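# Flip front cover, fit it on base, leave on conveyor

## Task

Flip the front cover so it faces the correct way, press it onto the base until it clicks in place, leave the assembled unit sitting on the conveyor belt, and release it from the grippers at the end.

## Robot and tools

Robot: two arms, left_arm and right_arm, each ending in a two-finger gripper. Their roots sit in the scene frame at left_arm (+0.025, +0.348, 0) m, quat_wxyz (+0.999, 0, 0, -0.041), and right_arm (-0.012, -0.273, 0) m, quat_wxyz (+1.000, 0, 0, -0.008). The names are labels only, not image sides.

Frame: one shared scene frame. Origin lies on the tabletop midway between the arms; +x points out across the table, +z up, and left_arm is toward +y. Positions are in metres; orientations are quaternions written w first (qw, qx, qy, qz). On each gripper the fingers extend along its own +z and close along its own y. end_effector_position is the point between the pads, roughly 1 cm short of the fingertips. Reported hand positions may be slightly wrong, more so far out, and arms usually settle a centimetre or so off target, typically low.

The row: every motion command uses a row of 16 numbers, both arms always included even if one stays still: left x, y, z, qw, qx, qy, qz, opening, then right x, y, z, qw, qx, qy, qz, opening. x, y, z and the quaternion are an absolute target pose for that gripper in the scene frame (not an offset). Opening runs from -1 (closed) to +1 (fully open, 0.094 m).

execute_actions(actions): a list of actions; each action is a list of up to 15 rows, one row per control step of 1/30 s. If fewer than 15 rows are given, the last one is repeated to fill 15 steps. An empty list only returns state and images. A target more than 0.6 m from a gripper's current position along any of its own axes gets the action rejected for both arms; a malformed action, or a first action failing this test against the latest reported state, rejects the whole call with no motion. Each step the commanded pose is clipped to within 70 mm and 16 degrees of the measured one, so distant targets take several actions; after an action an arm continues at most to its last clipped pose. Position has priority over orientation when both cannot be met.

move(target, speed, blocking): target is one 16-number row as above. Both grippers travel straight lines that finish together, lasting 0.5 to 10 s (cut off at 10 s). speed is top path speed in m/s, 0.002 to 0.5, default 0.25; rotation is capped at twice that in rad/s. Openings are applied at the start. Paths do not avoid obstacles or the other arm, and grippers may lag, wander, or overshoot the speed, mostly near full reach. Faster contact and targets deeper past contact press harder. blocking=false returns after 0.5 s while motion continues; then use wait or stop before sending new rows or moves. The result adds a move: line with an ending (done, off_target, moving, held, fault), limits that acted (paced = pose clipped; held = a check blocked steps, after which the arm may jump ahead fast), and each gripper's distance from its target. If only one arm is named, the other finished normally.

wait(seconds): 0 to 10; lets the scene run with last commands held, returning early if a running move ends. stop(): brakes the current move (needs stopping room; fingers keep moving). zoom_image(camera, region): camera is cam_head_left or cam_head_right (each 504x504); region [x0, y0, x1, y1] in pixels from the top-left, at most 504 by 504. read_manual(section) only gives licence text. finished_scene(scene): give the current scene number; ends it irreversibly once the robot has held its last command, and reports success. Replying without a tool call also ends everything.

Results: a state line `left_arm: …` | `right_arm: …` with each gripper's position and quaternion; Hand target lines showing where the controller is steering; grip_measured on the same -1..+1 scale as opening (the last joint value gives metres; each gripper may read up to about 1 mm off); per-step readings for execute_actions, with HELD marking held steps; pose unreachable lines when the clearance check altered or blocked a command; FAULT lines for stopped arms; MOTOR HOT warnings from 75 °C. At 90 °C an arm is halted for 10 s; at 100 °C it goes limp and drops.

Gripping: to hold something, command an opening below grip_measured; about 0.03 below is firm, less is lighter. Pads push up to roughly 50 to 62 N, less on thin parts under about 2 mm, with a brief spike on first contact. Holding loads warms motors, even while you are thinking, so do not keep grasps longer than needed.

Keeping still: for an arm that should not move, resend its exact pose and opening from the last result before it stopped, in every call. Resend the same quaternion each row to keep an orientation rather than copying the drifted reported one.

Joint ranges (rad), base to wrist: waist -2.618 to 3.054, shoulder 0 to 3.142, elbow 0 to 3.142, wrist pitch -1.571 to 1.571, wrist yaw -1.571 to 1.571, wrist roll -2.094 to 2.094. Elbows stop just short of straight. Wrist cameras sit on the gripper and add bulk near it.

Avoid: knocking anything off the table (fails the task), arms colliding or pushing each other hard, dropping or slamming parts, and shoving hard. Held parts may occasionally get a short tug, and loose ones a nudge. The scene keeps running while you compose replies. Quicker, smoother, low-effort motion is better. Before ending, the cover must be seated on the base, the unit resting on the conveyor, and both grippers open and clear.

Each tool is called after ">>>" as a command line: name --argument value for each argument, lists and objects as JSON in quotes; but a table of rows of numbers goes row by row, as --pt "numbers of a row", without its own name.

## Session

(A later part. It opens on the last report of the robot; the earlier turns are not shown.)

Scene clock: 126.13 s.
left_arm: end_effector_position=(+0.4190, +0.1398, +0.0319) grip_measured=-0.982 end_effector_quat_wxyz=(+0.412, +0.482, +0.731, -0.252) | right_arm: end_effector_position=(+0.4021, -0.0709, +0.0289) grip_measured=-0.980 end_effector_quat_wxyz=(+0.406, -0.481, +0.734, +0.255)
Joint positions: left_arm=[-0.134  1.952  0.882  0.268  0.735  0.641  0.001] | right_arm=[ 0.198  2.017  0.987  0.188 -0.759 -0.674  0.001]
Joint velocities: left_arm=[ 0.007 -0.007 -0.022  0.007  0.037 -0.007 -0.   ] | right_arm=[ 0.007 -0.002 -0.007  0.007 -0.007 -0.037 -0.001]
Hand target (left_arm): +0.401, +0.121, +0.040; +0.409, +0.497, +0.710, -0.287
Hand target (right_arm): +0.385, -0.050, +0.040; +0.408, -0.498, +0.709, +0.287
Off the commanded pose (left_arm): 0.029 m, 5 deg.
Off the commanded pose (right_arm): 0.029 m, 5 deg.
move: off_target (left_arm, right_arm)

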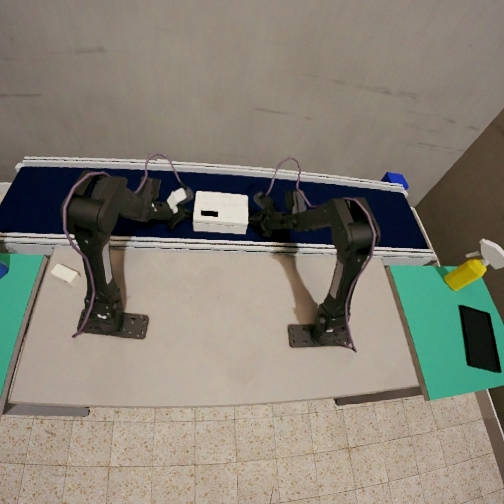

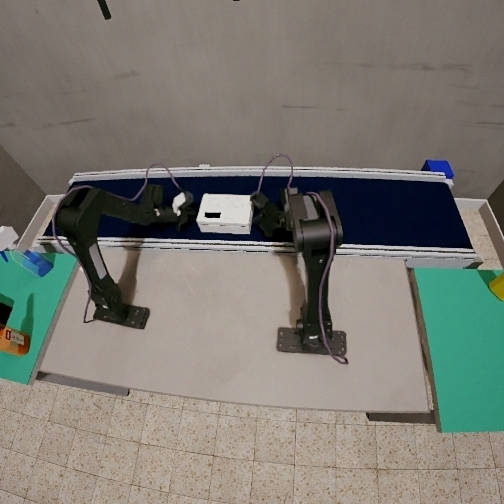

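>>> move --target '[0.42,0.19,0.064,0.354,0.612,0.612,-0.354,-1, 0.415,-0.12,0.064,0.354,-0.612,0.612,0.354,-1]' --speed 0.12

>>> move --target '[0.42,0.155,0.064,0.354,0.612,0.612,-0.354,0.4, 0.415,-0.085,0.064,0.354,-0.612,0.612,0.354,0.4]' --speed 0.05

>>> zoom_image --camera "cam_head_left" --region '[140,130,300,260]'

>>> zoom_image --camera "cam_head_right" --region '[140,130,300,260]'

Scene clock: 136.17 s.
left_arm: end_effector_position=(+0.4181, +0.1902, +0.0625) grip_measured=-0.982 end_effector_quat_wxyz=(+0.353, +0.617, +0.615, -0.343) | right_arm: end_effector_position=(+0.4126, -0.1193, +0.0624) grip_measured=-0.980 end_effector_quat_wxyz=(-0.351, +0.615, -0.616, -0.345)
Joint positions: left_arm=[ 0.067  2.145  1.429 -0.808  1.028  1.532  0.001] | right_arm=[ 0.016  2.268  1.635 -0.921 -1.028 -1.558  0.001]
Joint velocities: left_arm=[-0.017 -0.002 -0.007 -0.081 -0.037 -0.051  0.   ] | right_arm=[ 0.002 -0.002  0.022 -0.037 -0.066 -0.022  0.   ]
Hand target (left_arm): +0.420, +0.190, +0.064; +0.356, +0.611, +0.611, -0.354
Hand target (right_arm): +0.416, -0.120, +0.065; -0.355, +0.611, -0.614, -0.353
Off the commanded pose (left_arm): 0.002 m, 1 deg.
Off the commanded pose (right_arm): 0.003 m, 1 deg.
move: done

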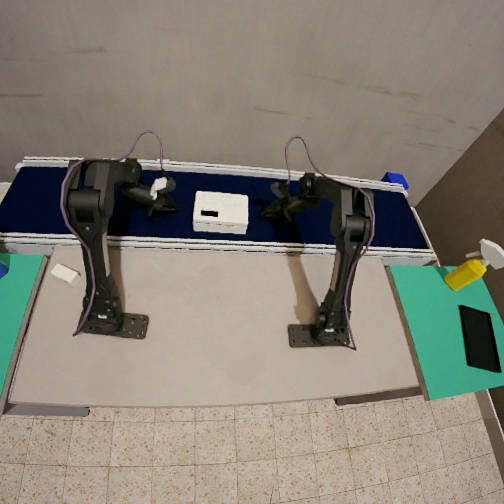

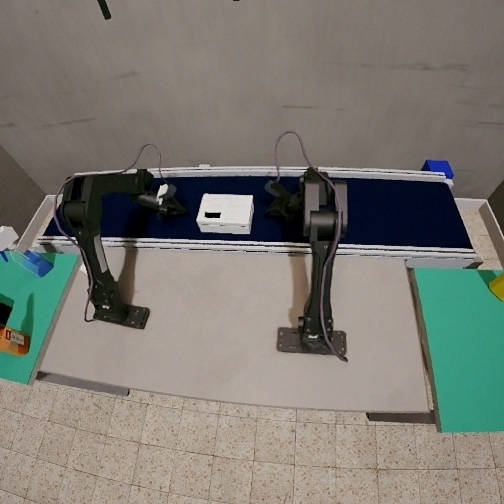

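Scene clock: 137.30 s.
left_arm: end_effector_position=(+0.4251, +0.1575, +0.0647) grip_measured=+0.398 end_effector_quat_wxyz=(+0.356, +0.618, +0.610, -0.344) | right_arm: end_effector_position=(+0.4186, -0.0888, +0.0629) grip_measured=+0.397 end_effector_quat_wxyz=(-0.350, +0.617, -0.615, -0.345)
Joint positions: left_arm=[-0.013  2.145  1.429 -0.678  1.027  1.388  0.066] | right_arm=[ 0.087  2.268  1.635 -0.811 -1.023 -1.432  0.066]
Joint velocities: left_arm=[-0.027 -0.002  0.002  0.022 -0.022 -0.051  0.001] | right_arm=[-0.012 -0.012 -0.022  0.037 -0.022  0.066  0.001]
Hand target (left_arm): +0.420, +0.155, +0.064; +0.354, +0.612, +0.612, -0.354
Hand target (right_arm): +0.415, -0.085, +0.064; -0.353, +0.613, -0.612, -0.354
Off the commanded pose (left_arm): 0.006 m, 1 deg.
Off the commanded pose (right_arm): 0.005 m, 1 deg.
move: done

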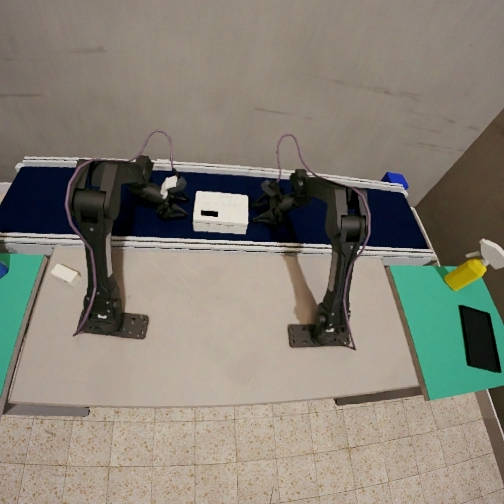

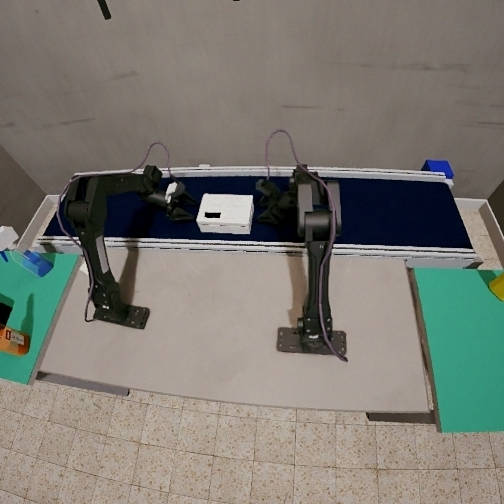

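Region (140, 130, 300, 260) of cam_head_left's 504x504 image, scaled by 3.150, with more detail than that image has; it fills the top 410 rows of this view, and the rest is white.

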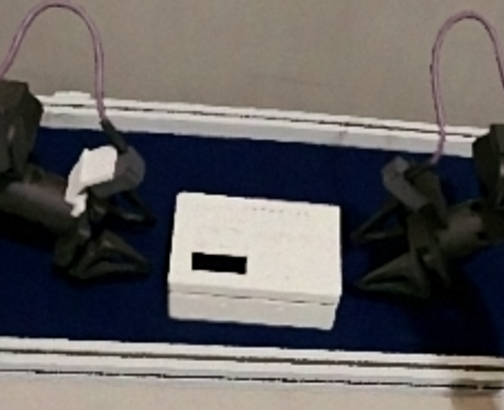

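Region (140, 130, 300, 260) of cam_head_right's 504x504 image, scaled by 3.150, with more detail than that image has; it fills the top 410 rows of this view, and the rest is white.

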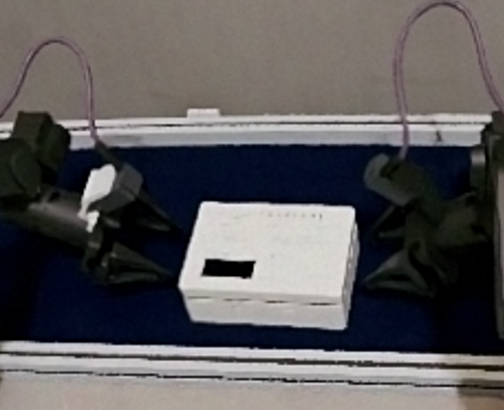

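>>> move --target '[0.425,0.118,0.074,0.354,0.612,0.612,-0.354,0.4, 0.42,-0.05,0.076,0.354,-0.612,0.612,0.354,0.4]' --speed 0.03

>>> execute_actions --actions '[[[0.425,0.118,0.082,0.354,0.612,0.612,-0.354,0.4, 0.42,-0.05,0.084,0.354,-0.612,0.612,0.354,0.4]],[[0.425,0.118,0.092,0.354,0.612,0.612,-0.354,0.4, 0.42,-0.05,0.094,0.354,-0.612,0.612,0.354,0.4]],[[0.425,0.118,0.102,0.354,0.612,0.612,-0.354,0.4, 0.42,-0.05,0.104,0.354,-0.612,0.612,0.354,0.4]],[[0.425,0.118,0.112,0.354,0.612,0.612,-0.354,0.4, 0.42,-0.05,0.114,0.354,-0.612,0.612,0.354,0.4]]]'

>>> zoom_image --camera "cam_head_left" --region '[140,130,300,260]'

>>> zoom_image --camera "cam_head_right" --region '[140,130,300,260]'

Scene clock: 153.63 s.
left_arm: end_effector_position=(+0.4291, +0.1380, +0.0638) grip_measured=+0.398 end_effector_quat_wxyz=(+0.343, +0.601, +0.632, -0.349) | right_arm: end_effector_position=(+0.4227, -0.0742, +0.0592) grip_measured=+0.397 end_effector_quat_wxyz=(-0.334, +0.602, -0.639, -0.344)
Joint positions: left_arm=[-0.063  2.145  1.429 -0.597  1.001  1.234  0.066] | right_arm=[ 0.126  2.268  1.635 -0.747 -0.987 -1.298  0.066]
Joint velocities: left_arm=[-0.002 -0.007 -0.002  0.066  0.007 -0.066  0.   ] | right_arm=[ 0.007  0.007  0.007 -0.007 -0.037 -0.007 -0.001]
Hand target (left_arm): +0.425, +0.119, +0.074; +0.353, +0.613, +0.612, -0.354
Hand target (right_arm): +0.419, -0.051, +0.076; -0.352, +0.613, -0.611, -0.355
Off the commanded pose (left_arm): 0.023 m, 3 deg.
Off the commanded pose (right_arm): 0.030 m, 4 deg.
move: off_target (left_arm, right_arm)

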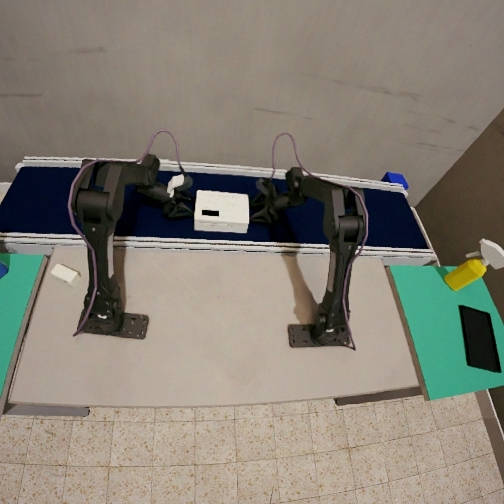

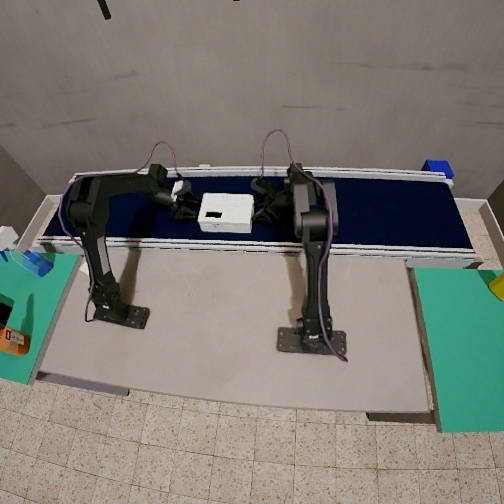

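Scene clock: 155.63 s.
left_arm: end_effector_position=(+0.4311, +0.1382, +0.0889) grip_measured=+0.398 end_effector_quat_wxyz=(+0.341, +0.610, +0.635, -0.329) | right_arm: end_effector_position=(+0.4228, -0.0745, +0.0806) grip_measured=+0.397 end_effector_quat_wxyz=(-0.326, +0.607, -0.644, -0.331)
Joint positions: left_arm=[-0.072  2.09   1.472 -0.672  0.959  1.229  0.066] | right_arm=[ 0.133  2.228  1.678 -0.823 -0.953 -1.292  0.066]
Joint velocities: left_arm=[-0.027  0.007 -0.007 -0.066  0.007  0.007 -0.002] | right_arm=[-0.007 -0.002 -0.012 -0.051  0.037 -0.037  0.001]
Hand target (left_arm): +0.425, +0.119, +0.112; +0.354, +0.612, +0.612, -0.354
Hand target (right_arm): +0.419, -0.051, +0.113; -0.353, +0.613, -0.612, -0.354
Off the commanded pose (left_arm): 0.031 m, 4 deg.
Off the commanded pose (right_arm): 0.041 m, 6 deg.
Step readings (end_effector_position; steps 1 to 15: 1st action; 16 to 30: 2nd action; 31 to 45: 3rd action; 46 to 60: 4th action):
0: left_arm (+0.4291, +0.1380, +0.0638) | right_arm (+0.4227, -0.0742, +0.0592)
1: left_arm (+0.4293, +0.1381, +0.0644) | right_arm (+0.4228, -0.0742, +0.0597)
2: left_arm (+0.4295, +0.1381, +0.0645) | right_arm (+0.4229, -0.0743, +0.0596)
4: left_arm (+0.4299, +0.1383, +0.0647) | right_arm (+0.4230, -0.0743, +0.0597)
8: left_arm (+0.4301, +0.1383, +0.0649) | right_arm (+0.4231, -0.0743, +0.0598)
15: left_arm (+0.4301, +0.1383, +0.0649) | right_arm (+0.4231, -0.0743, +0.0598)
16: left_arm (+0.4300, +0.1384, +0.0654) | right_arm (+0.4230, -0.0744, +0.0602)
17: left_arm (+0.4300, +0.1384, +0.0656) | right_arm (+0.4228, -0.0743, +0.0601)
19: left_arm (+0.4302, +0.1385, +0.0666) | right_arm (+0.4228, -0.0743, +0.0602)
23: left_arm (+0.4304, +0.1384, +0.0685) | right_arm (+0.4227, -0.0742, +0.0602)
30: left_arm (+0.4304, +0.1384, +0.0686) | right_arm (+0.4227, -0.0743, +0.0602)
31: left_arm (+0.4303, +0.1385, +0.0691) | right_arm (+0.4226, -0.0743, +0.0608)
32: left_arm (+0.4302, +0.1384, +0.0700) | right_arm (+0.4221, -0.0743, +0.0611)
34: left_arm (+0.4305, +0.1383, +0.0730) | right_arm (+0.4224, -0.0744, +0.0633)
38: left_arm (+0.4314, +0.1381, +0.0792) | right_arm (+0.4226, -0.0744, +0.0684)
45: left_arm (+0.4308, +0.1382, +0.0797) | right_arm (+0.4219, -0.0745, +0.0698)
46: left_arm (+0.4306, +0.1382, +0.0801) | right_arm (+0.4218, -0.0745, +0.0705)
47: left_arm (+0.4303, +0.1381, +0.0806) | right_arm (+0.4217, -0.0745, +0.0714)
49: left_arm (+0.4307, +0.1381, +0.0833) | right_arm (+0.4223, -0.0744, +0.0744)
53: left_arm (+0.4317, +0.1381, +0.0883) | right_arm (+0.4233, -0.0744, +0.0797)
60: end_effector_position above

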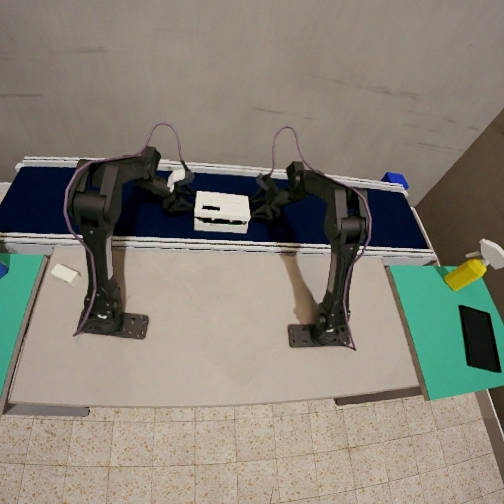

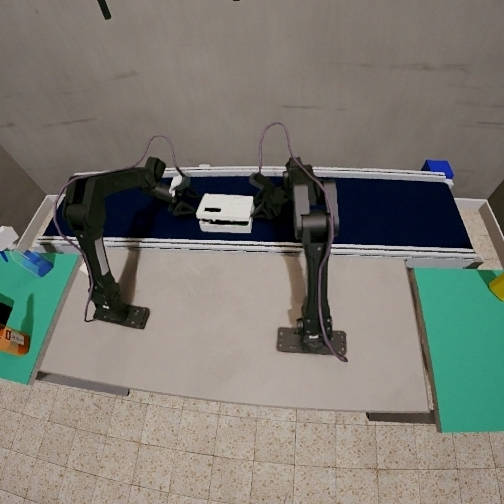

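Region (140, 130, 300, 260) of cam_head_left's 504x504 image, scaled by 3.150, with more detail than that image has; it fills the top 410 rows of this view, and the rest is white.

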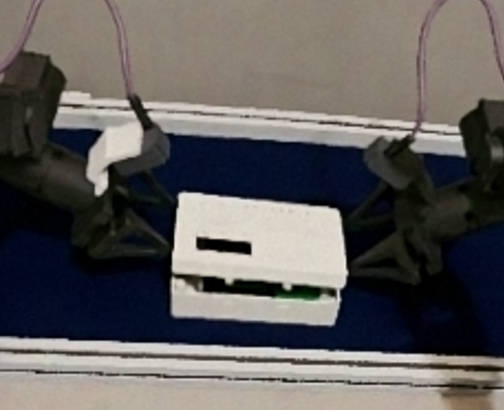

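Region (140, 130, 300, 260) of cam_head_right's 504x504 image, scaled by 3.150, with more detail than that image has; it fills the top 410 rows of this view, and the rest is white.

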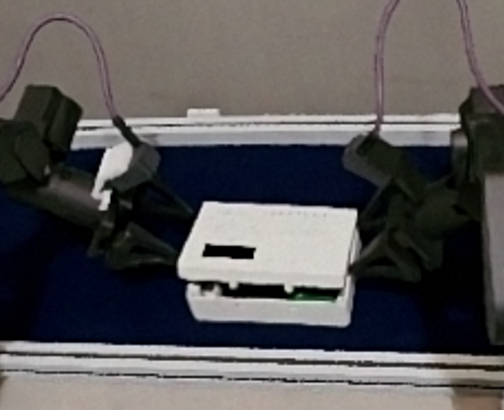

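>>> execute_actions --actions '[[[0.415,0.118,0.114,0.354,0.612,0.612,-0.354,0.4, 0.41,-0.05,0.118,0.354,-0.612,0.612,0.354,0.4]],[[0.405,0.118,0.114,0.354,0.612,0.612,-0.354,0.4, 0.40,-0.05,0.118,0.354,-0.612,0.612,0.354,0.4]],[[0.395,0.118,0.114,0.354,0.612,0.612,-0.354,0.4, 0.39,-0.05,0.118,0.354,-0.612,0.612,0.354,0.4]],[[0.385,0.118,0.114,0.354,0.612,0.612,-0.354,0.4, 0.38,-0.05,0.118,0.354,-0.612,0.612,0.354,0.4]],[[0.378,0.118,0.114,0.354,0.612,0.612,-0.354,0.4, 0.373,-0.05,0.118,0.354,-0.612,0.612,0.354,0.4]]]'

>>> zoom_image --camera "cam_head_left" --region '[140,130,300,260]'

>>> zoom_image --camera "cam_head_right" --region '[140,130,300,260]'

Scene clock: 176.63 s.
left_arm: end_effector_position=(+0.3899, +0.1381, +0.0979) grip_measured=+0.398 end_effector_quat_wxyz=(+0.338, +0.613, +0.637, -0.324) | right_arm: end_effector_position=(+0.3850, -0.0741, +0.0966) grip_measured=+0.397 end_effector_quat_wxyz=(-0.330, +0.612, -0.642, -0.323)
Joint positions: left_arm=[-0.093  1.926  1.274 -0.612  0.941  1.2    0.066] | right_arm=[ 0.147  2.055  1.471 -0.757 -0.941 -1.275  0.066]
Joint velocities: left_arm=[-0.002 -0.002 -0.002  0.037  0.022  0.007 -0.001] | right_arm=[-0.027 -0.007 -0.007 -0.007  0.037  0.007  0.   ]
Hand target (left_arm): +0.378, +0.119, +0.114; +0.352, +0.613, +0.612, -0.355
Hand target (right_arm): +0.373, -0.051, +0.117; -0.350, +0.614, -0.612, -0.355
Off the commanded pose (left_arm): 0.028 m, 5 deg.
Off the commanded pose (right_arm): 0.034 m, 6 deg.
Step readings (end_effector_position; steps 1 to 15: 1st action; 16 to 30: 2nd action; 31 to 45: 3rd action; 46 to 60: 4th action; 61 to 75: 5th action):
0: left_arm (+0.4308, +0.1383, +0.0888) | right_arm (+0.4226, -0.0745, +0.0806)
1: left_arm (+0.4305, +0.1382, +0.0895) | right_arm (+0.4227, -0.0743, +0.0817)
2: left_arm (+0.4299, +0.1382, +0.0907) | right_arm (+0.4226, -0.0742, +0.0831)
4: left_arm (+0.4295, +0.1383, +0.0950) | right_arm (+0.4230, -0.0743, +0.0882)
8: left_arm (+0.4299, +0.1383, +0.1015) | right_arm (+0.4236, -0.0743, +0.0969)
15: left_arm (+0.4300, +0.1384, +0.1016) | right_arm (+0.4237, -0.0744, +0.0978)
16: left_arm (+0.4290, +0.1384, +0.1011) | right_arm (+0.4229, -0.0745, +0.0975)
17: left_arm (+0.4263, +0.1384, +0.1007) | right_arm (+0.4203, -0.0744, +0.0968)
19: left_arm (+0.4207, +0.1381, +0.0996) | right_arm (+0.4155, -0.0745, +0.0958)
23: left_arm (+0.4181, +0.1380, +0.0989) | right_arm (+0.4132, -0.0744, +0.0963)
30: left_arm (+0.4182, +0.1381, +0.0990) | right_arm (+0.4132, -0.0744, +0.0972)
31: left_arm (+0.4175, +0.1383, +0.0988) | right_arm (+0.4125, -0.0745, +0.0968)
32: left_arm (+0.4148, +0.1382, +0.0986) | right_arm (+0.4097, -0.0745, +0.0964)
34: left_arm (+0.4090, +0.1380, +0.0981) | right_arm (+0.4038, -0.0743, +0.0957)
38: left_arm (+0.4067, +0.1380, +0.0986) | right_arm (+0.4014, -0.0743, +0.0967)
45: left_arm (+0.4070, +0.1381, +0.0986) | right_arm (+0.4019, -0.0743, +0.0974)
46: left_arm (+0.4062, +0.1381, +0.0984) | right_arm (+0.4011, -0.0744, +0.0970)
47: left_arm (+0.4037, +0.1381, +0.0983) | right_arm (+0.3985, -0.0743, +0.0967)
49: left_arm (+0.3980, +0.1379, +0.0977) | right_arm (+0.3928, -0.0742, +0.0960)
53: left_arm (+0.3959, +0.1379, +0.0981) | right_arm (+0.3906, -0.0742, +0.0968)
60: left_arm (+0.3962, +0.1380, +0.0981) | right_arm (+0.3910, -0.0741, +0.0975)
61: left_arm (+0.3958, +0.1381, +0.0980) | right_arm (+0.3905, -0.0742, +0.0972)
62: left_arm (+0.3941, +0.1381, +0.0978) | right_arm (+0.3888, -0.0741, +0.0969)
64: left_arm (+0.3904, +0.1381, +0.0974) | right_arm (+0.3851, -0.0741, +0.0963)
68: left_arm (+0.3893, +0.1381, +0.0977) | right_arm (+0.3844, -0.0741, +0.0965)
75: end_effector_position above

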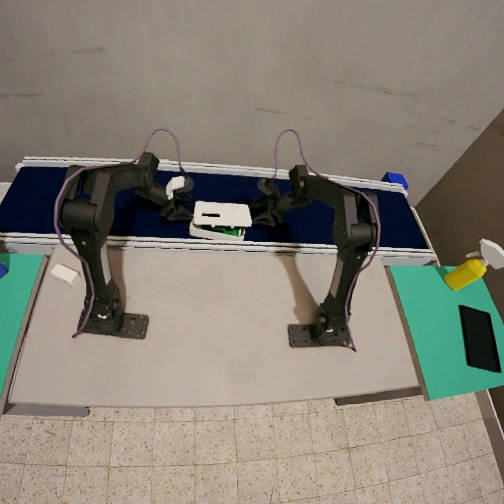

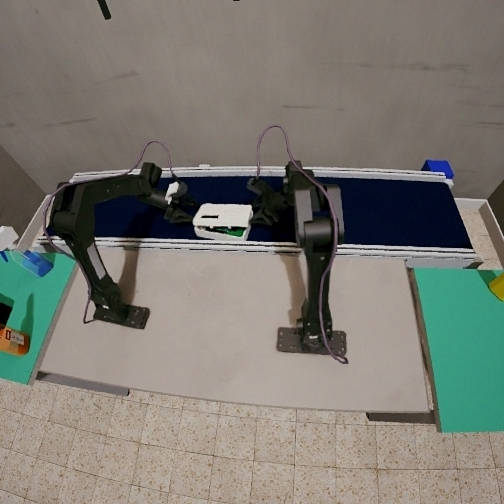

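Region (140, 130, 300, 260) of cam_head_left's 504x504 image, scaled by 3.150, with more detail than that image has; it fills the top 410 rows of this view, and the rest is white.

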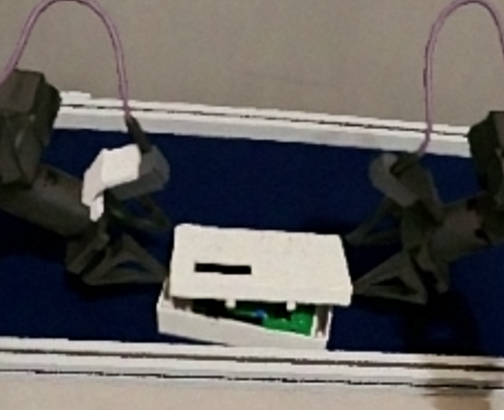

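Region (140, 130, 300, 260) of cam_head_right's 504x504 image, scaled by 3.150, with more detail than that image has; it fills the top 410 rows of this view, and the rest is white.

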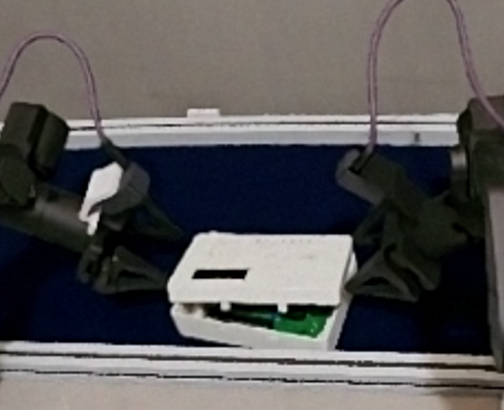

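>>> execute_actions --actions '[[[0.378,0.118,0.10,0.354,0.612,0.612,-0.354,0.4, 0.373,-0.05,0.102,0.354,-0.612,0.612,0.354,0.4]],[[0.378,0.118,0.088,0.354,0.612,0.612,-0.354,0.4, 0.373,-0.05,0.088,0.354,-0.612,0.612,0.354,0.4]],[[0.378,0.118,0.078,0.354,0.612,0.612,-0.354,0.4, 0.373,-0.05,0.076,0.354,-0.612,0.612,0.354,0.4]],[[0.378,0.118,0.07,0.354,0.612,0.612,-0.354,0.4, 0.373,-0.05,0.067,0.354,-0.612,0.612,0.354,0.4]],[[0.38,0.14,0.068,0.354,0.612,0.612,-0.354,0.4, 0.375,-0.075,0.065,0.354,-0.612,0.612,0.354,0.4]],[[0.38,0.165,0.07,0.354,0.612,0.612,-0.354,0.4, 0.375,-0.10,0.07,0.354,-0.612,0.612,0.354,0.4]]]'

>>> zoom_image --camera "cam_head_left" --region '[140,150,300,280]'

>>> zoom_image --camera "cam_head_right" --region '[140,150,300,280]'

Scene clock: 190.13 s.
left_arm: end_effector_position=(+0.3796, +0.1690, +0.0671) grip_measured=+0.398 end_effector_quat_wxyz=(+0.354, +0.611, +0.621, -0.340) | right_arm: end_effector_position=(+0.3728, -0.1036, +0.0686) grip_measured=+0.397 end_effector_quat_wxyz=(-0.354, +0.612, -0.619, -0.342)
Joint positions: left_arm=[ 0.004  1.977  1.184 -0.605  1.017  1.381  0.066] | right_arm=[ 0.057  2.091  1.367 -0.739 -1.026 -1.458  0.066]
Joint velocities: left_arm=[-0.017 -0.007  0.002 -0.022 -0.022  0.051  0.   ] | right_arm=[-0.007  0.007 -0.007 -0.081  0.081 -0.022 -0.   ]
Hand target (left_arm): +0.380, +0.165, +0.070; +0.355, +0.611, +0.613, -0.354
Hand target (right_arm): +0.375, -0.100, +0.070; -0.355, +0.611, -0.613, -0.353
Off the commanded pose (left_arm): 0.005 m, 2 deg.
Off the commanded pose (right_arm): 0.004 m, 2 deg.
Step readings (end_effector_position; steps 1 to 15: 1st action; 16 to 30: 2nd action; 31 to 45: 3rd action; 46 to 60: 4th action; 61 to 75: 5th action; 76 to 90: 6th action):
0: left_arm (+0.3900, +0.1381, +0.0979) | right_arm (+0.3851, -0.0741, +0.0967)
1: left_arm (+0.3901, +0.1381, +0.0970) | right_arm (+0.3851, -0.0741, +0.0955)
2: left_arm (+0.3899, +0.1381, +0.0956) | right_arm (+0.3848, -0.0741, +0.0940)
4: left_arm (+0.3878, +0.1382, +0.0922) | right_arm (+0.3826, -0.0741, +0.0902)
8: left_arm (+0.3865, +0.1381, +0.0901) | right_arm (+0.3811, -0.0740, +0.0875)
15: left_arm (+0.3881, +0.1381, +0.0903) | right_arm (+0.3826, -0.0738, +0.0877)
16: left_arm (+0.3883, +0.1381, +0.0896) | right_arm (+0.3828, -0.0738, +0.0868)
17: left_arm (+0.3885, +0.1380, +0.0888) | right_arm (+0.3829, -0.0738, +0.0858)
19: left_arm (+0.3876, +0.1383, +0.0866) | right_arm (+0.3818, -0.0740, +0.0829)
23: left_arm (+0.3878, +0.1382, +0.0856) | right_arm (+0.3817, -0.0737, +0.0814)
30: left_arm (+0.3892, +0.1380, +0.0861) | right_arm (+0.3833, -0.0739, +0.0814)
31: left_arm (+0.3894, +0.1379, +0.0854) | right_arm (+0.3835, -0.0739, +0.0806)
32: left_arm (+0.3897, +0.1379, +0.0844) | right_arm (+0.3836, -0.0739, +0.0798)
34: left_arm (+0.3888, +0.1380, +0.0805) | right_arm (+0.3829, -0.0740, +0.0768)
38: left_arm (+0.3875, +0.1383, +0.0748) | right_arm (+0.3821, -0.0740, +0.0722)
45: left_arm (+0.3882, +0.1381, +0.0747) | right_arm (+0.3830, -0.0739, +0.0718)
46: left_arm (+0.3885, +0.1381, +0.0743) | right_arm (+0.3833, -0.0738, +0.0715)
47: left_arm (+0.3887, +0.1380, +0.0735) | right_arm (+0.3834, -0.0738, +0.0710)
49: left_arm (+0.3884, +0.1381, +0.0708) | right_arm (+0.3833, -0.0739, +0.0689)
53: left_arm (+0.3879, +0.1381, +0.0683) | right_arm (+0.3829, -0.0736, +0.0659)
60: left_arm (+0.3881, +0.1380, +0.0683) | right_arm (+0.3830, -0.0736, +0.0659)
61: left_arm (+0.3886, +0.1394, +0.0688) | right_arm (+0.3835, -0.0750, +0.0666)
62: left_arm (+0.3886, +0.1399, +0.0704) | right_arm (+0.3835, -0.0753, +0.0681)
64: left_arm (+0.3891, +0.1410, +0.0729) | right_arm (+0.3837, -0.0762, +0.0702)
68: left_arm (+0.3882, +0.1407, +0.0753) | right_arm (+0.3824, -0.0758, +0.0704)
75: left_arm (+0.3867, +0.1399, +0.0765) | right_arm (+0.3804, -0.0749, +0.0704)
76: left_arm (+0.3863, +0.1419, +0.0767) | right_arm (+0.3796, -0.0766, +0.0706)
77: left_arm (+0.3857, +0.1459, +0.0767) | right_arm (+0.3786, -0.0803, +0.0706)
79: left_arm (+0.3873, +0.1577, +0.0754) | right_arm (+0.3788, -0.0912, +0.0700)
83: left_arm (+0.3857, +0.1688, +0.0703) | right_arm (+0.3778, -0.1037, +0.0690)
90: end_effector_position above

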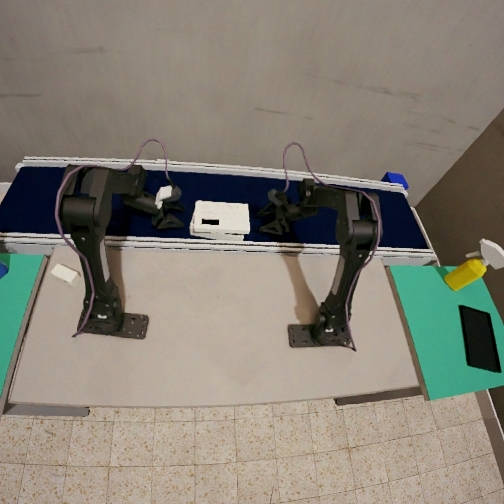

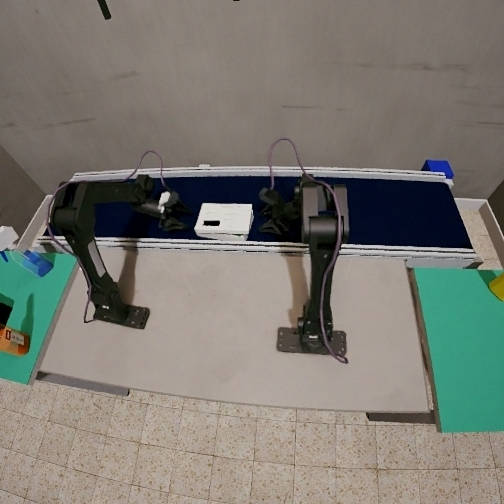

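Region (140, 150, 300, 280) of cam_head_left's 504x504 image, scaled by 3.150, with more detail than that image has; it fills the top 410 rows of this view, and the rest is white.

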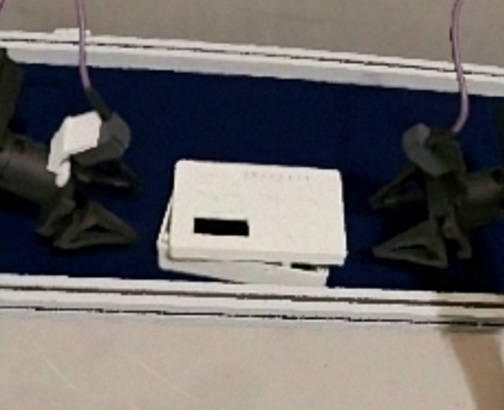

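Region (140, 150, 300, 280) of cam_head_right's 504x504 image, scaled by 3.150, with more detail than that image has; it fills the top 410 rows of this view, and the rest is white.

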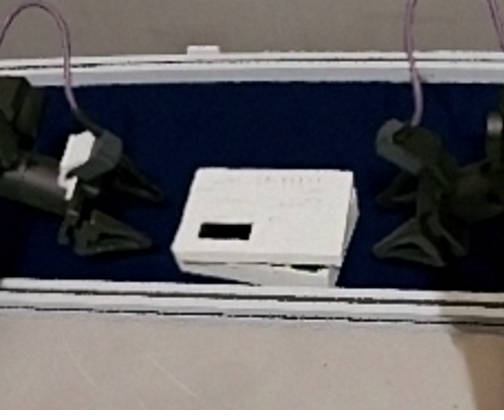

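>>> move --target '[0.39,0.16,0.085,0.335,0.643,0.579,-0.372,0.1, 0.385,-0.095,0.082,0.335,-0.643,0.579,0.372,0.1]' --speed 0.08

>>> move --target '[0.388,0.118,0.08,0.335,0.643,0.579,-0.372,0.1, 0.383,-0.05,0.08,0.335,-0.643,0.579,0.372,0.1]' --speed 0.03

>>> zoom_image --camera "cam_head_left" --region '[140,150,300,280]'

>>> zoom_image --camera "cam_head_right" --region '[140,150,300,280]'

Scene clock: 200.30 s.
left_arm: end_effector_position=(+0.3900, +0.1651, +0.0824) grip_measured=+0.102 end_effector_quat_wxyz=(+0.334, +0.645, +0.586, -0.358) | right_arm: end_effector_position=(+0.3836, -0.1002, +0.0793) grip_measured=+0.103 end_effector_quat_wxyz=(-0.332, +0.644, -0.587, -0.361)
Joint positions: left_arm=[-0.002  2.079  1.415 -0.903  1.023  1.58   0.052] | right_arm=[ 0.065  2.214  1.617 -1.039 -1.025 -1.652  0.052]
Joint velocities: left_arm=[ 0.007 -0.012  0.007 -0.051 -0.007  0.007  0.   ] | right_arm=[-0.007  0.002  0.012 -0.007 -0.007 -0.066 -0.001]
Hand target (left_arm): +0.390, +0.160, +0.085; +0.336, +0.643, +0.580, -0.372
Hand target (right_arm): +0.386, -0.095, +0.082; -0.335, +0.643, -0.580, -0.371
Off the commanded pose (left_arm): 0.006 m, 2 deg.
Off the commanded pose (right_arm): 0.006 m, 2 deg.
move: done

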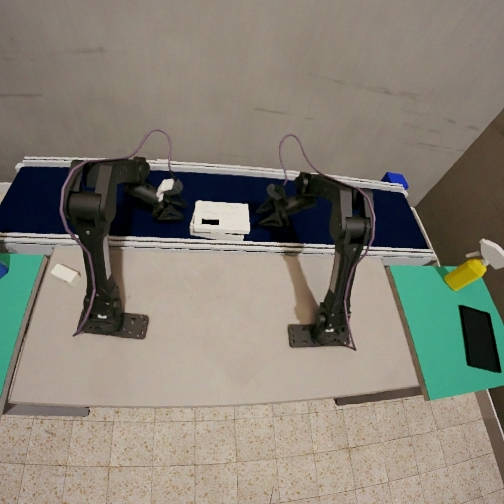

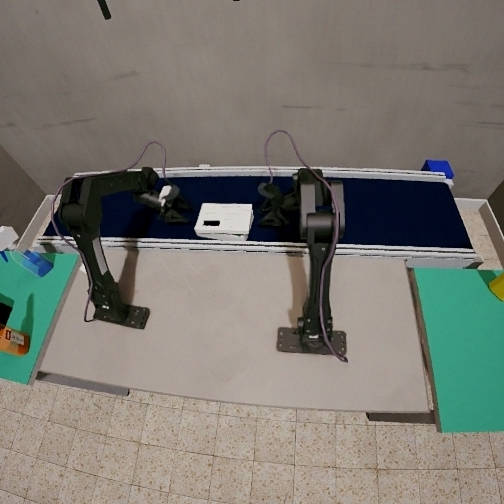

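Scene clock: 202.27 s.
left_arm: end_effector_position=(+0.3945, +0.1311, +0.0825) grip_measured=+0.102 end_effector_quat_wxyz=(+0.331, +0.639, +0.592, -0.363) | right_arm: end_effector_position=(+0.3922, -0.0672, +0.0783) grip_measured=+0.103 end_effector_quat_wxyz=(-0.331, +0.640, -0.593, -0.359)
Joint positions: left_arm=[-0.088  2.079  1.411 -0.762  1.021  1.399  0.052] | right_arm=[ 0.144  2.214  1.617 -0.894 -1.017 -1.475  0.052]
Joint velocities: left_arm=[-0.002  0.007 -0.012  0.022  0.066 -0.066  0.001] | right_arm=[ 0.002  0.012  0.012 -0.051 -0.022  0.022 -0.001]
Hand target (left_arm): +0.388, +0.118, +0.080; +0.334, +0.644, +0.579, -0.372
Hand target (right_arm): +0.383, -0.051, +0.080; -0.334, +0.644, -0.579, -0.373
Off the commanded pose (left_arm): 0.015 m, 2 deg.
Off the commanded pose (right_arm): 0.020 m, 2 deg.
move: off_target (left_arm, right_arm)

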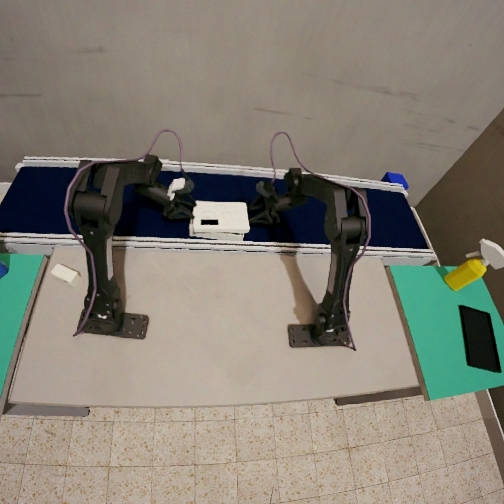

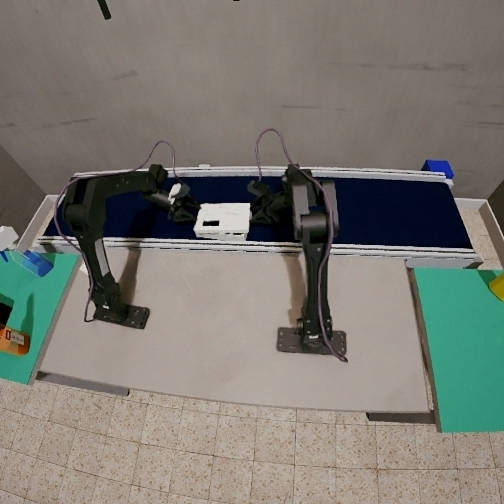

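Region (140, 150, 300, 280) of cam_head_left's 504x504 image, scaled by 3.150, with more detail than that image has; it fills the top 410 rows of this view, and the rest is white.

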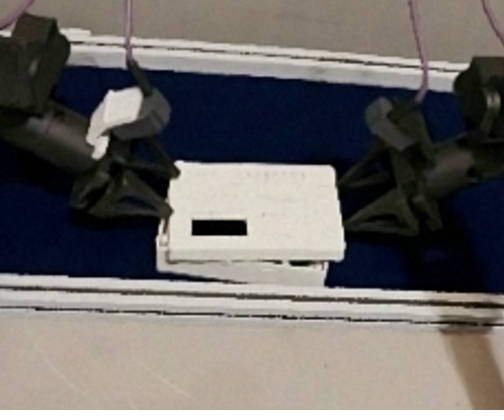

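Region (140, 150, 300, 280) of cam_head_right's 504x504 image, scaled by 3.150, with more detail than that image has; it fills the top 410 rows of this view, and the rest is white.

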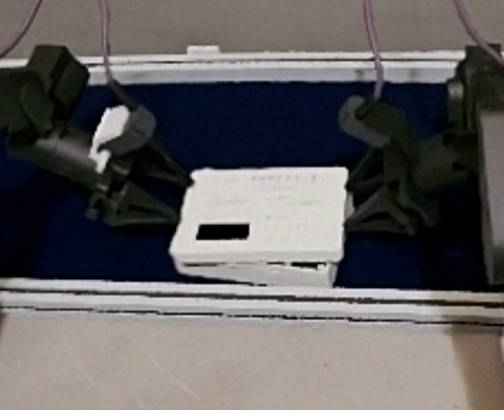

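>>> move --target '[0.375,0.16,0.072,0.341,0.633,0.591,-0.366,0.2, 0.375,-0.095,0.07,0.341,-0.633,0.591,0.366,0.2]' --speed 0.06

>>> move --target '[0.373,0.118,0.073,0.341,0.633,0.591,-0.366,0.2, 0.372,-0.05,0.072,0.341,-0.633,0.591,0.366,0.2]' --speed 0.03

>>> zoom_image --camera "cam_head_left" --region '[140,150,300,280]'

>>> zoom_image --camera "cam_head_right" --region '[140,150,300,280]'

Scene clock: 210.43 s.
left_arm: end_effector_position=(+0.3801, +0.1583, +0.0642) grip_measured=+0.199 end_effector_quat_wxyz=(+0.337, +0.633, +0.594, -0.364) | right_arm: end_effector_position=(+0.3809, -0.0944, +0.0583) grip_measured=+0.197 end_effector_quat_wxyz=(-0.334, +0.636, -0.595, -0.360)
Joint positions: left_arm=[-0.02   2.065  1.301 -0.752  1.037  1.501  0.056] | right_arm=[ 0.079  2.214  1.528 -0.896 -1.026 -1.58   0.056]
Joint velocities: left_arm=[-0.012  0.002 -0.017  0.051 -0.037  0.007  0.   ] | right_arm=[-0.007  0.012 -0.017 -0.007 -0.022 -0.007  0.   ]
Hand target (left_arm): +0.375, +0.160, +0.072; +0.341, +0.633, +0.591, -0.366
Hand target (right_arm): +0.375, -0.095, +0.070; -0.341, +0.633, -0.591, -0.366
Off the commanded pose (left_arm): 0.009 m, 1 deg.
Off the commanded pose (right_arm): 0.013 m, 1 deg.
move: off_target (right_arm)

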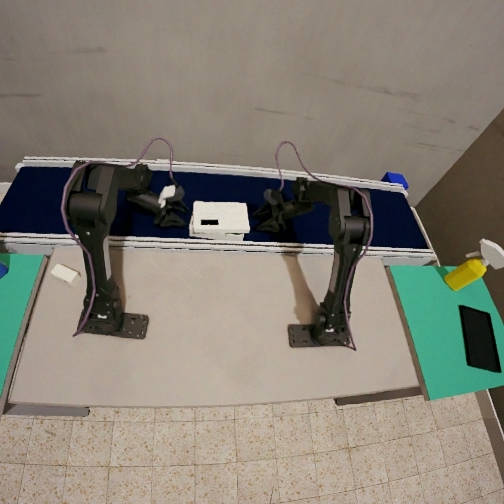

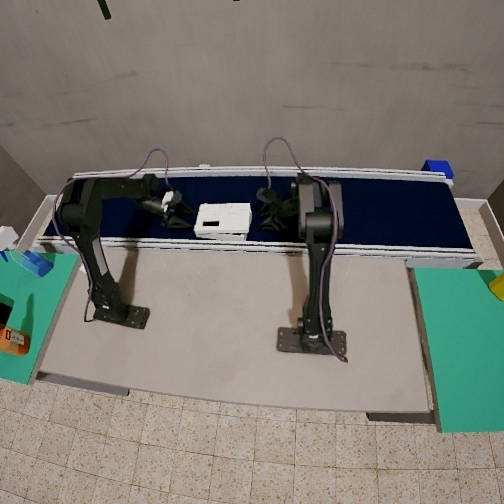

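Scene clock: 212.27 s.
left_arm: end_effector_position=(+0.3845, +0.1375, +0.0648) grip_measured=+0.199 end_effector_quat_wxyz=(+0.330, +0.626, +0.616, -0.347) | right_arm: end_effector_position=(+0.3817, -0.0742, +0.0573) grip_measured=+0.197 end_effector_quat_wxyz=(-0.319, +0.625, -0.623, -0.347)
Joint positions: left_arm=[-0.085  2.026  1.264 -0.602  0.985  1.308  0.056] | right_arm=[ 0.139  2.171  1.477 -0.759 -0.977 -1.387  0.056]
Joint velocities: left_arm=[-0.007 -0.012 -0.002  0.007 -0.081 -0.037 -0.   ] | right_arm=[ 0.017 -0.012  0.007  0.007  0.007  0.051 -0.   ]
Hand target (left_arm): +0.373, +0.119, +0.073; +0.340, +0.633, +0.591, -0.366
Hand target (right_arm): +0.372, -0.051, +0.072; -0.339, +0.634, -0.590, -0.367
Off the commanded pose (left_arm): 0.024 m, 4 deg.
Off the commanded pose (right_arm): 0.030 m, 5 deg.
move: off_target (left_arm, right_arm)

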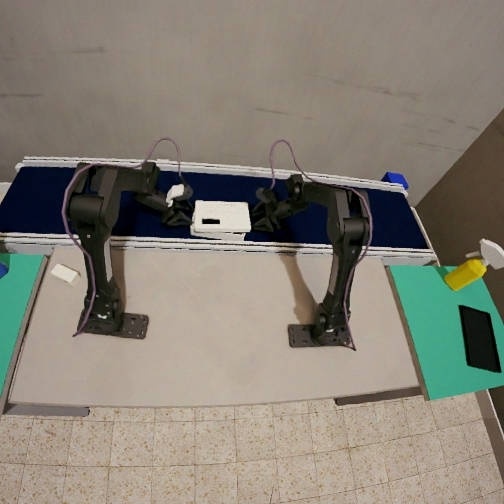

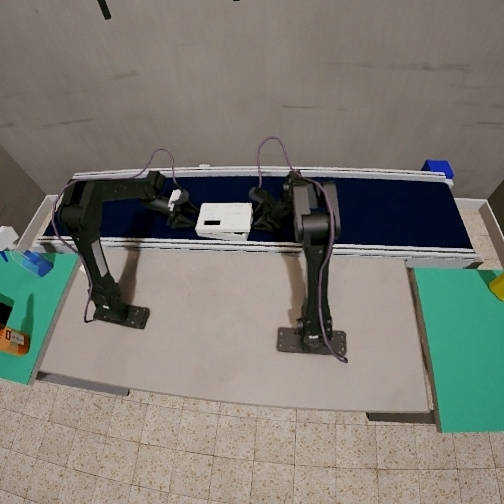

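Region (140, 150, 300, 280) of cam_head_left's 504x504 image, scaled by 3.150, with more detail than that image has; it fills the top 410 rows of this view, and the rest is white.

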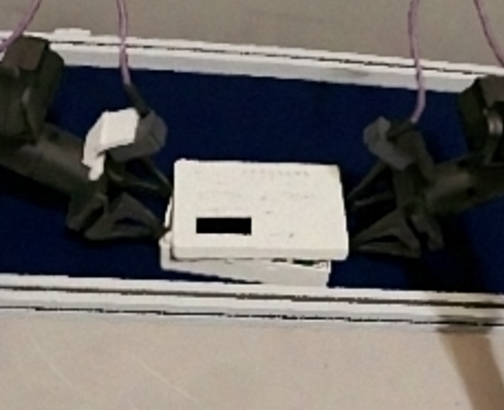

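Region (140, 150, 300, 280) of cam_head_right's 504x504 image, scaled by 3.150, with more detail than that image has; it fills the top 410 rows of this view, and the rest is white.

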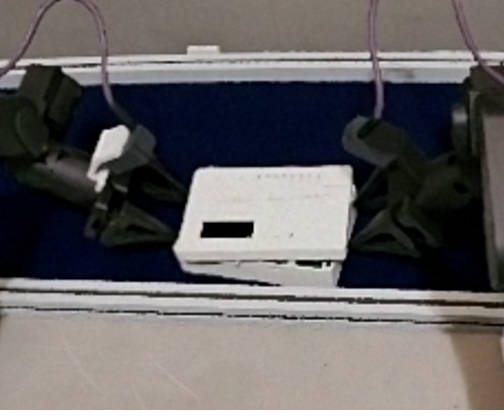

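>>> execute_actions --actions '[[[0.373,0.118,0.083,0.341,0.633,0.591,-0.366,0.2, 0.372,-0.05,0.084,0.341,-0.633,0.591,0.366,0.2]],[[0.373,0.118,0.093,0.341,0.633,0.591,-0.366,0.2, 0.372,-0.05,0.095,0.341,-0.633,0.591,0.366,0.2]],[[0.373,0.118,0.103,0.341,0.633,0.591,-0.366,0.2, 0.372,-0.05,0.105,0.341,-0.633,0.591,0.366,0.2]],[[0.373,0.118,0.113,0.341,0.633,0.591,-0.366,0.2, 0.372,-0.05,0.115,0.341,-0.633,0.591,0.366,0.2]]]'

>>> zoom_image --camera "cam_head_left" --region '[140,150,300,280]'

>>> zoom_image --camera "cam_head_right" --region '[140,150,300,280]'

Scene clock: 220.40 s.
left_arm: end_effector_position=(+0.3784, +0.1374, +0.0900) grip_measured=+0.199 end_effector_quat_wxyz=(+0.321, +0.626, +0.622, -0.343) | right_arm: end_effector_position=(+0.3720, -0.0741, +0.0808) grip_measured=+0.197 end_effector_quat_wxyz=(-0.302, +0.623, -0.632, -0.348)
Joint positions: left_arm=[-0.094  1.96   1.293 -0.699  0.963  1.294  0.056] | right_arm=[ 0.148  2.11   1.496 -0.858 -0.954 -1.373  0.056]
Joint velocities: left_arm=[-0.002 -0.002 -0.007 -0.007 -0.007 -0.007 -0.001] | right_arm=[-0.012 -0.002 -0.017 -0.037 -0.022 -0.066 -0.   ]
Hand target (left_arm): +0.373, +0.119, +0.113; +0.341, +0.633, +0.591, -0.366
Hand target (right_arm): +0.371, -0.052, +0.114; -0.340, +0.633, -0.591, -0.366
Off the commanded pose (left_arm): 0.031 m, 5 deg.
Off the commanded pose (right_arm): 0.042 m, 7 deg.
Step readings (end_effector_position; steps 1 to 15: 1st action; 16 to 30: 2nd action; 31 to 45: 3rd action; 46 to 60: 4th action):
0: left_arm (+0.3849, +0.1374, +0.0648) | right_arm (+0.3823, -0.0742, +0.0574)
1: left_arm (+0.3850, +0.1374, +0.0652) | right_arm (+0.3824, -0.0742, +0.0579)
2: left_arm (+0.3850, +0.1373, +0.0654) | right_arm (+0.3823, -0.0741, +0.0580)
4: left_arm (+0.3850, +0.1373, +0.0658) | right_arm (+0.3823, -0.0742, +0.0581)
8: left_arm (+0.3851, +0.1373, +0.0659) | right_arm (+0.3821, -0.0742, +0.0578)
15: left_arm (+0.3851, +0.1374, +0.0658) | right_arm (+0.3822, -0.0741, +0.0578)
16: left_arm (+0.3847, +0.1374, +0.0663) | right_arm (+0.3819, -0.0742, +0.0583)
17: left_arm (+0.3839, +0.1374, +0.0670) | right_arm (+0.3810, -0.0741, +0.0590)
19: left_arm (+0.3826, +0.1373, +0.0695) | right_arm (+0.3797, -0.0741, +0.0613)
23: left_arm (+0.3819, +0.1375, +0.0727) | right_arm (+0.3789, -0.0741, +0.0658)
30: left_arm (+0.3810, +0.1377, +0.0724) | right_arm (+0.3779, -0.0741, +0.0661)
31: left_arm (+0.3805, +0.1377, +0.0727) | right_arm (+0.3773, -0.0740, +0.0660)
32: left_arm (+0.3795, +0.1378, +0.0733) | right_arm (+0.3764, -0.0739, +0.0664)
34: left_arm (+0.3782, +0.1379, +0.0754) | right_arm (+0.3748, -0.0738, +0.0676)
38: left_arm (+0.3768, +0.1378, +0.0777) | right_arm (+0.3735, -0.0738, +0.0707)
45: left_arm (+0.3758, +0.1378, +0.0775) | right_arm (+0.3725, -0.0739, +0.0713)
46: left_arm (+0.3757, +0.1379, +0.0782) | right_arm (+0.3722, -0.0740, +0.0717)
47: left_arm (+0.3757, +0.1377, +0.0794) | right_arm (+0.3720, -0.0740, +0.0724)
49: left_arm (+0.3769, +0.1375, +0.0834) | right_arm (+0.3722, -0.0740, +0.0749)
53: left_arm (+0.3789, +0.1372, +0.0897) | right_arm (+0.3725, -0.0740, +0.0799)
60: end_effector_position above

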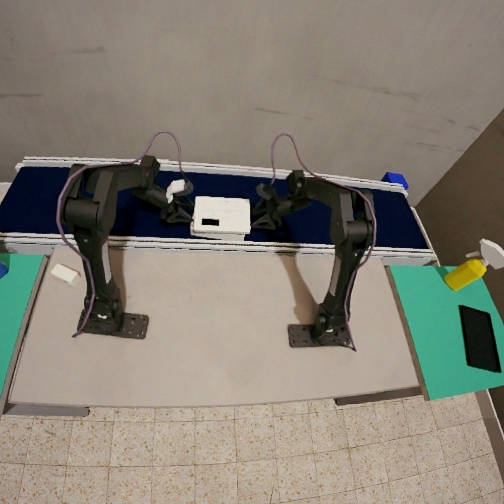

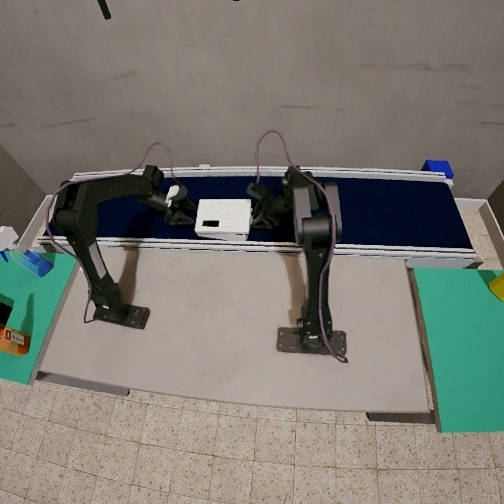

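Region (140, 150, 300, 280) of cam_head_left's 504x504 image, scaled by 3.150, with more detail than that image has; it fills the top 410 rows of this view, and the rest is white.

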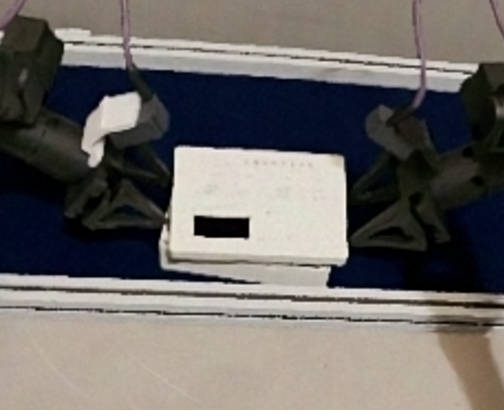

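Region (140, 150, 300, 280) of cam_head_right's 504x504 image, scaled by 3.150, with more detail than that image has; it fills the top 410 rows of this view, and the rest is white.

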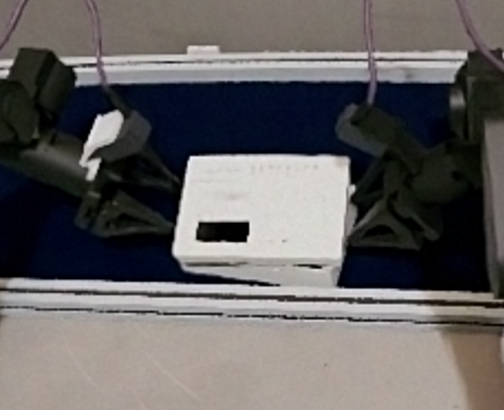

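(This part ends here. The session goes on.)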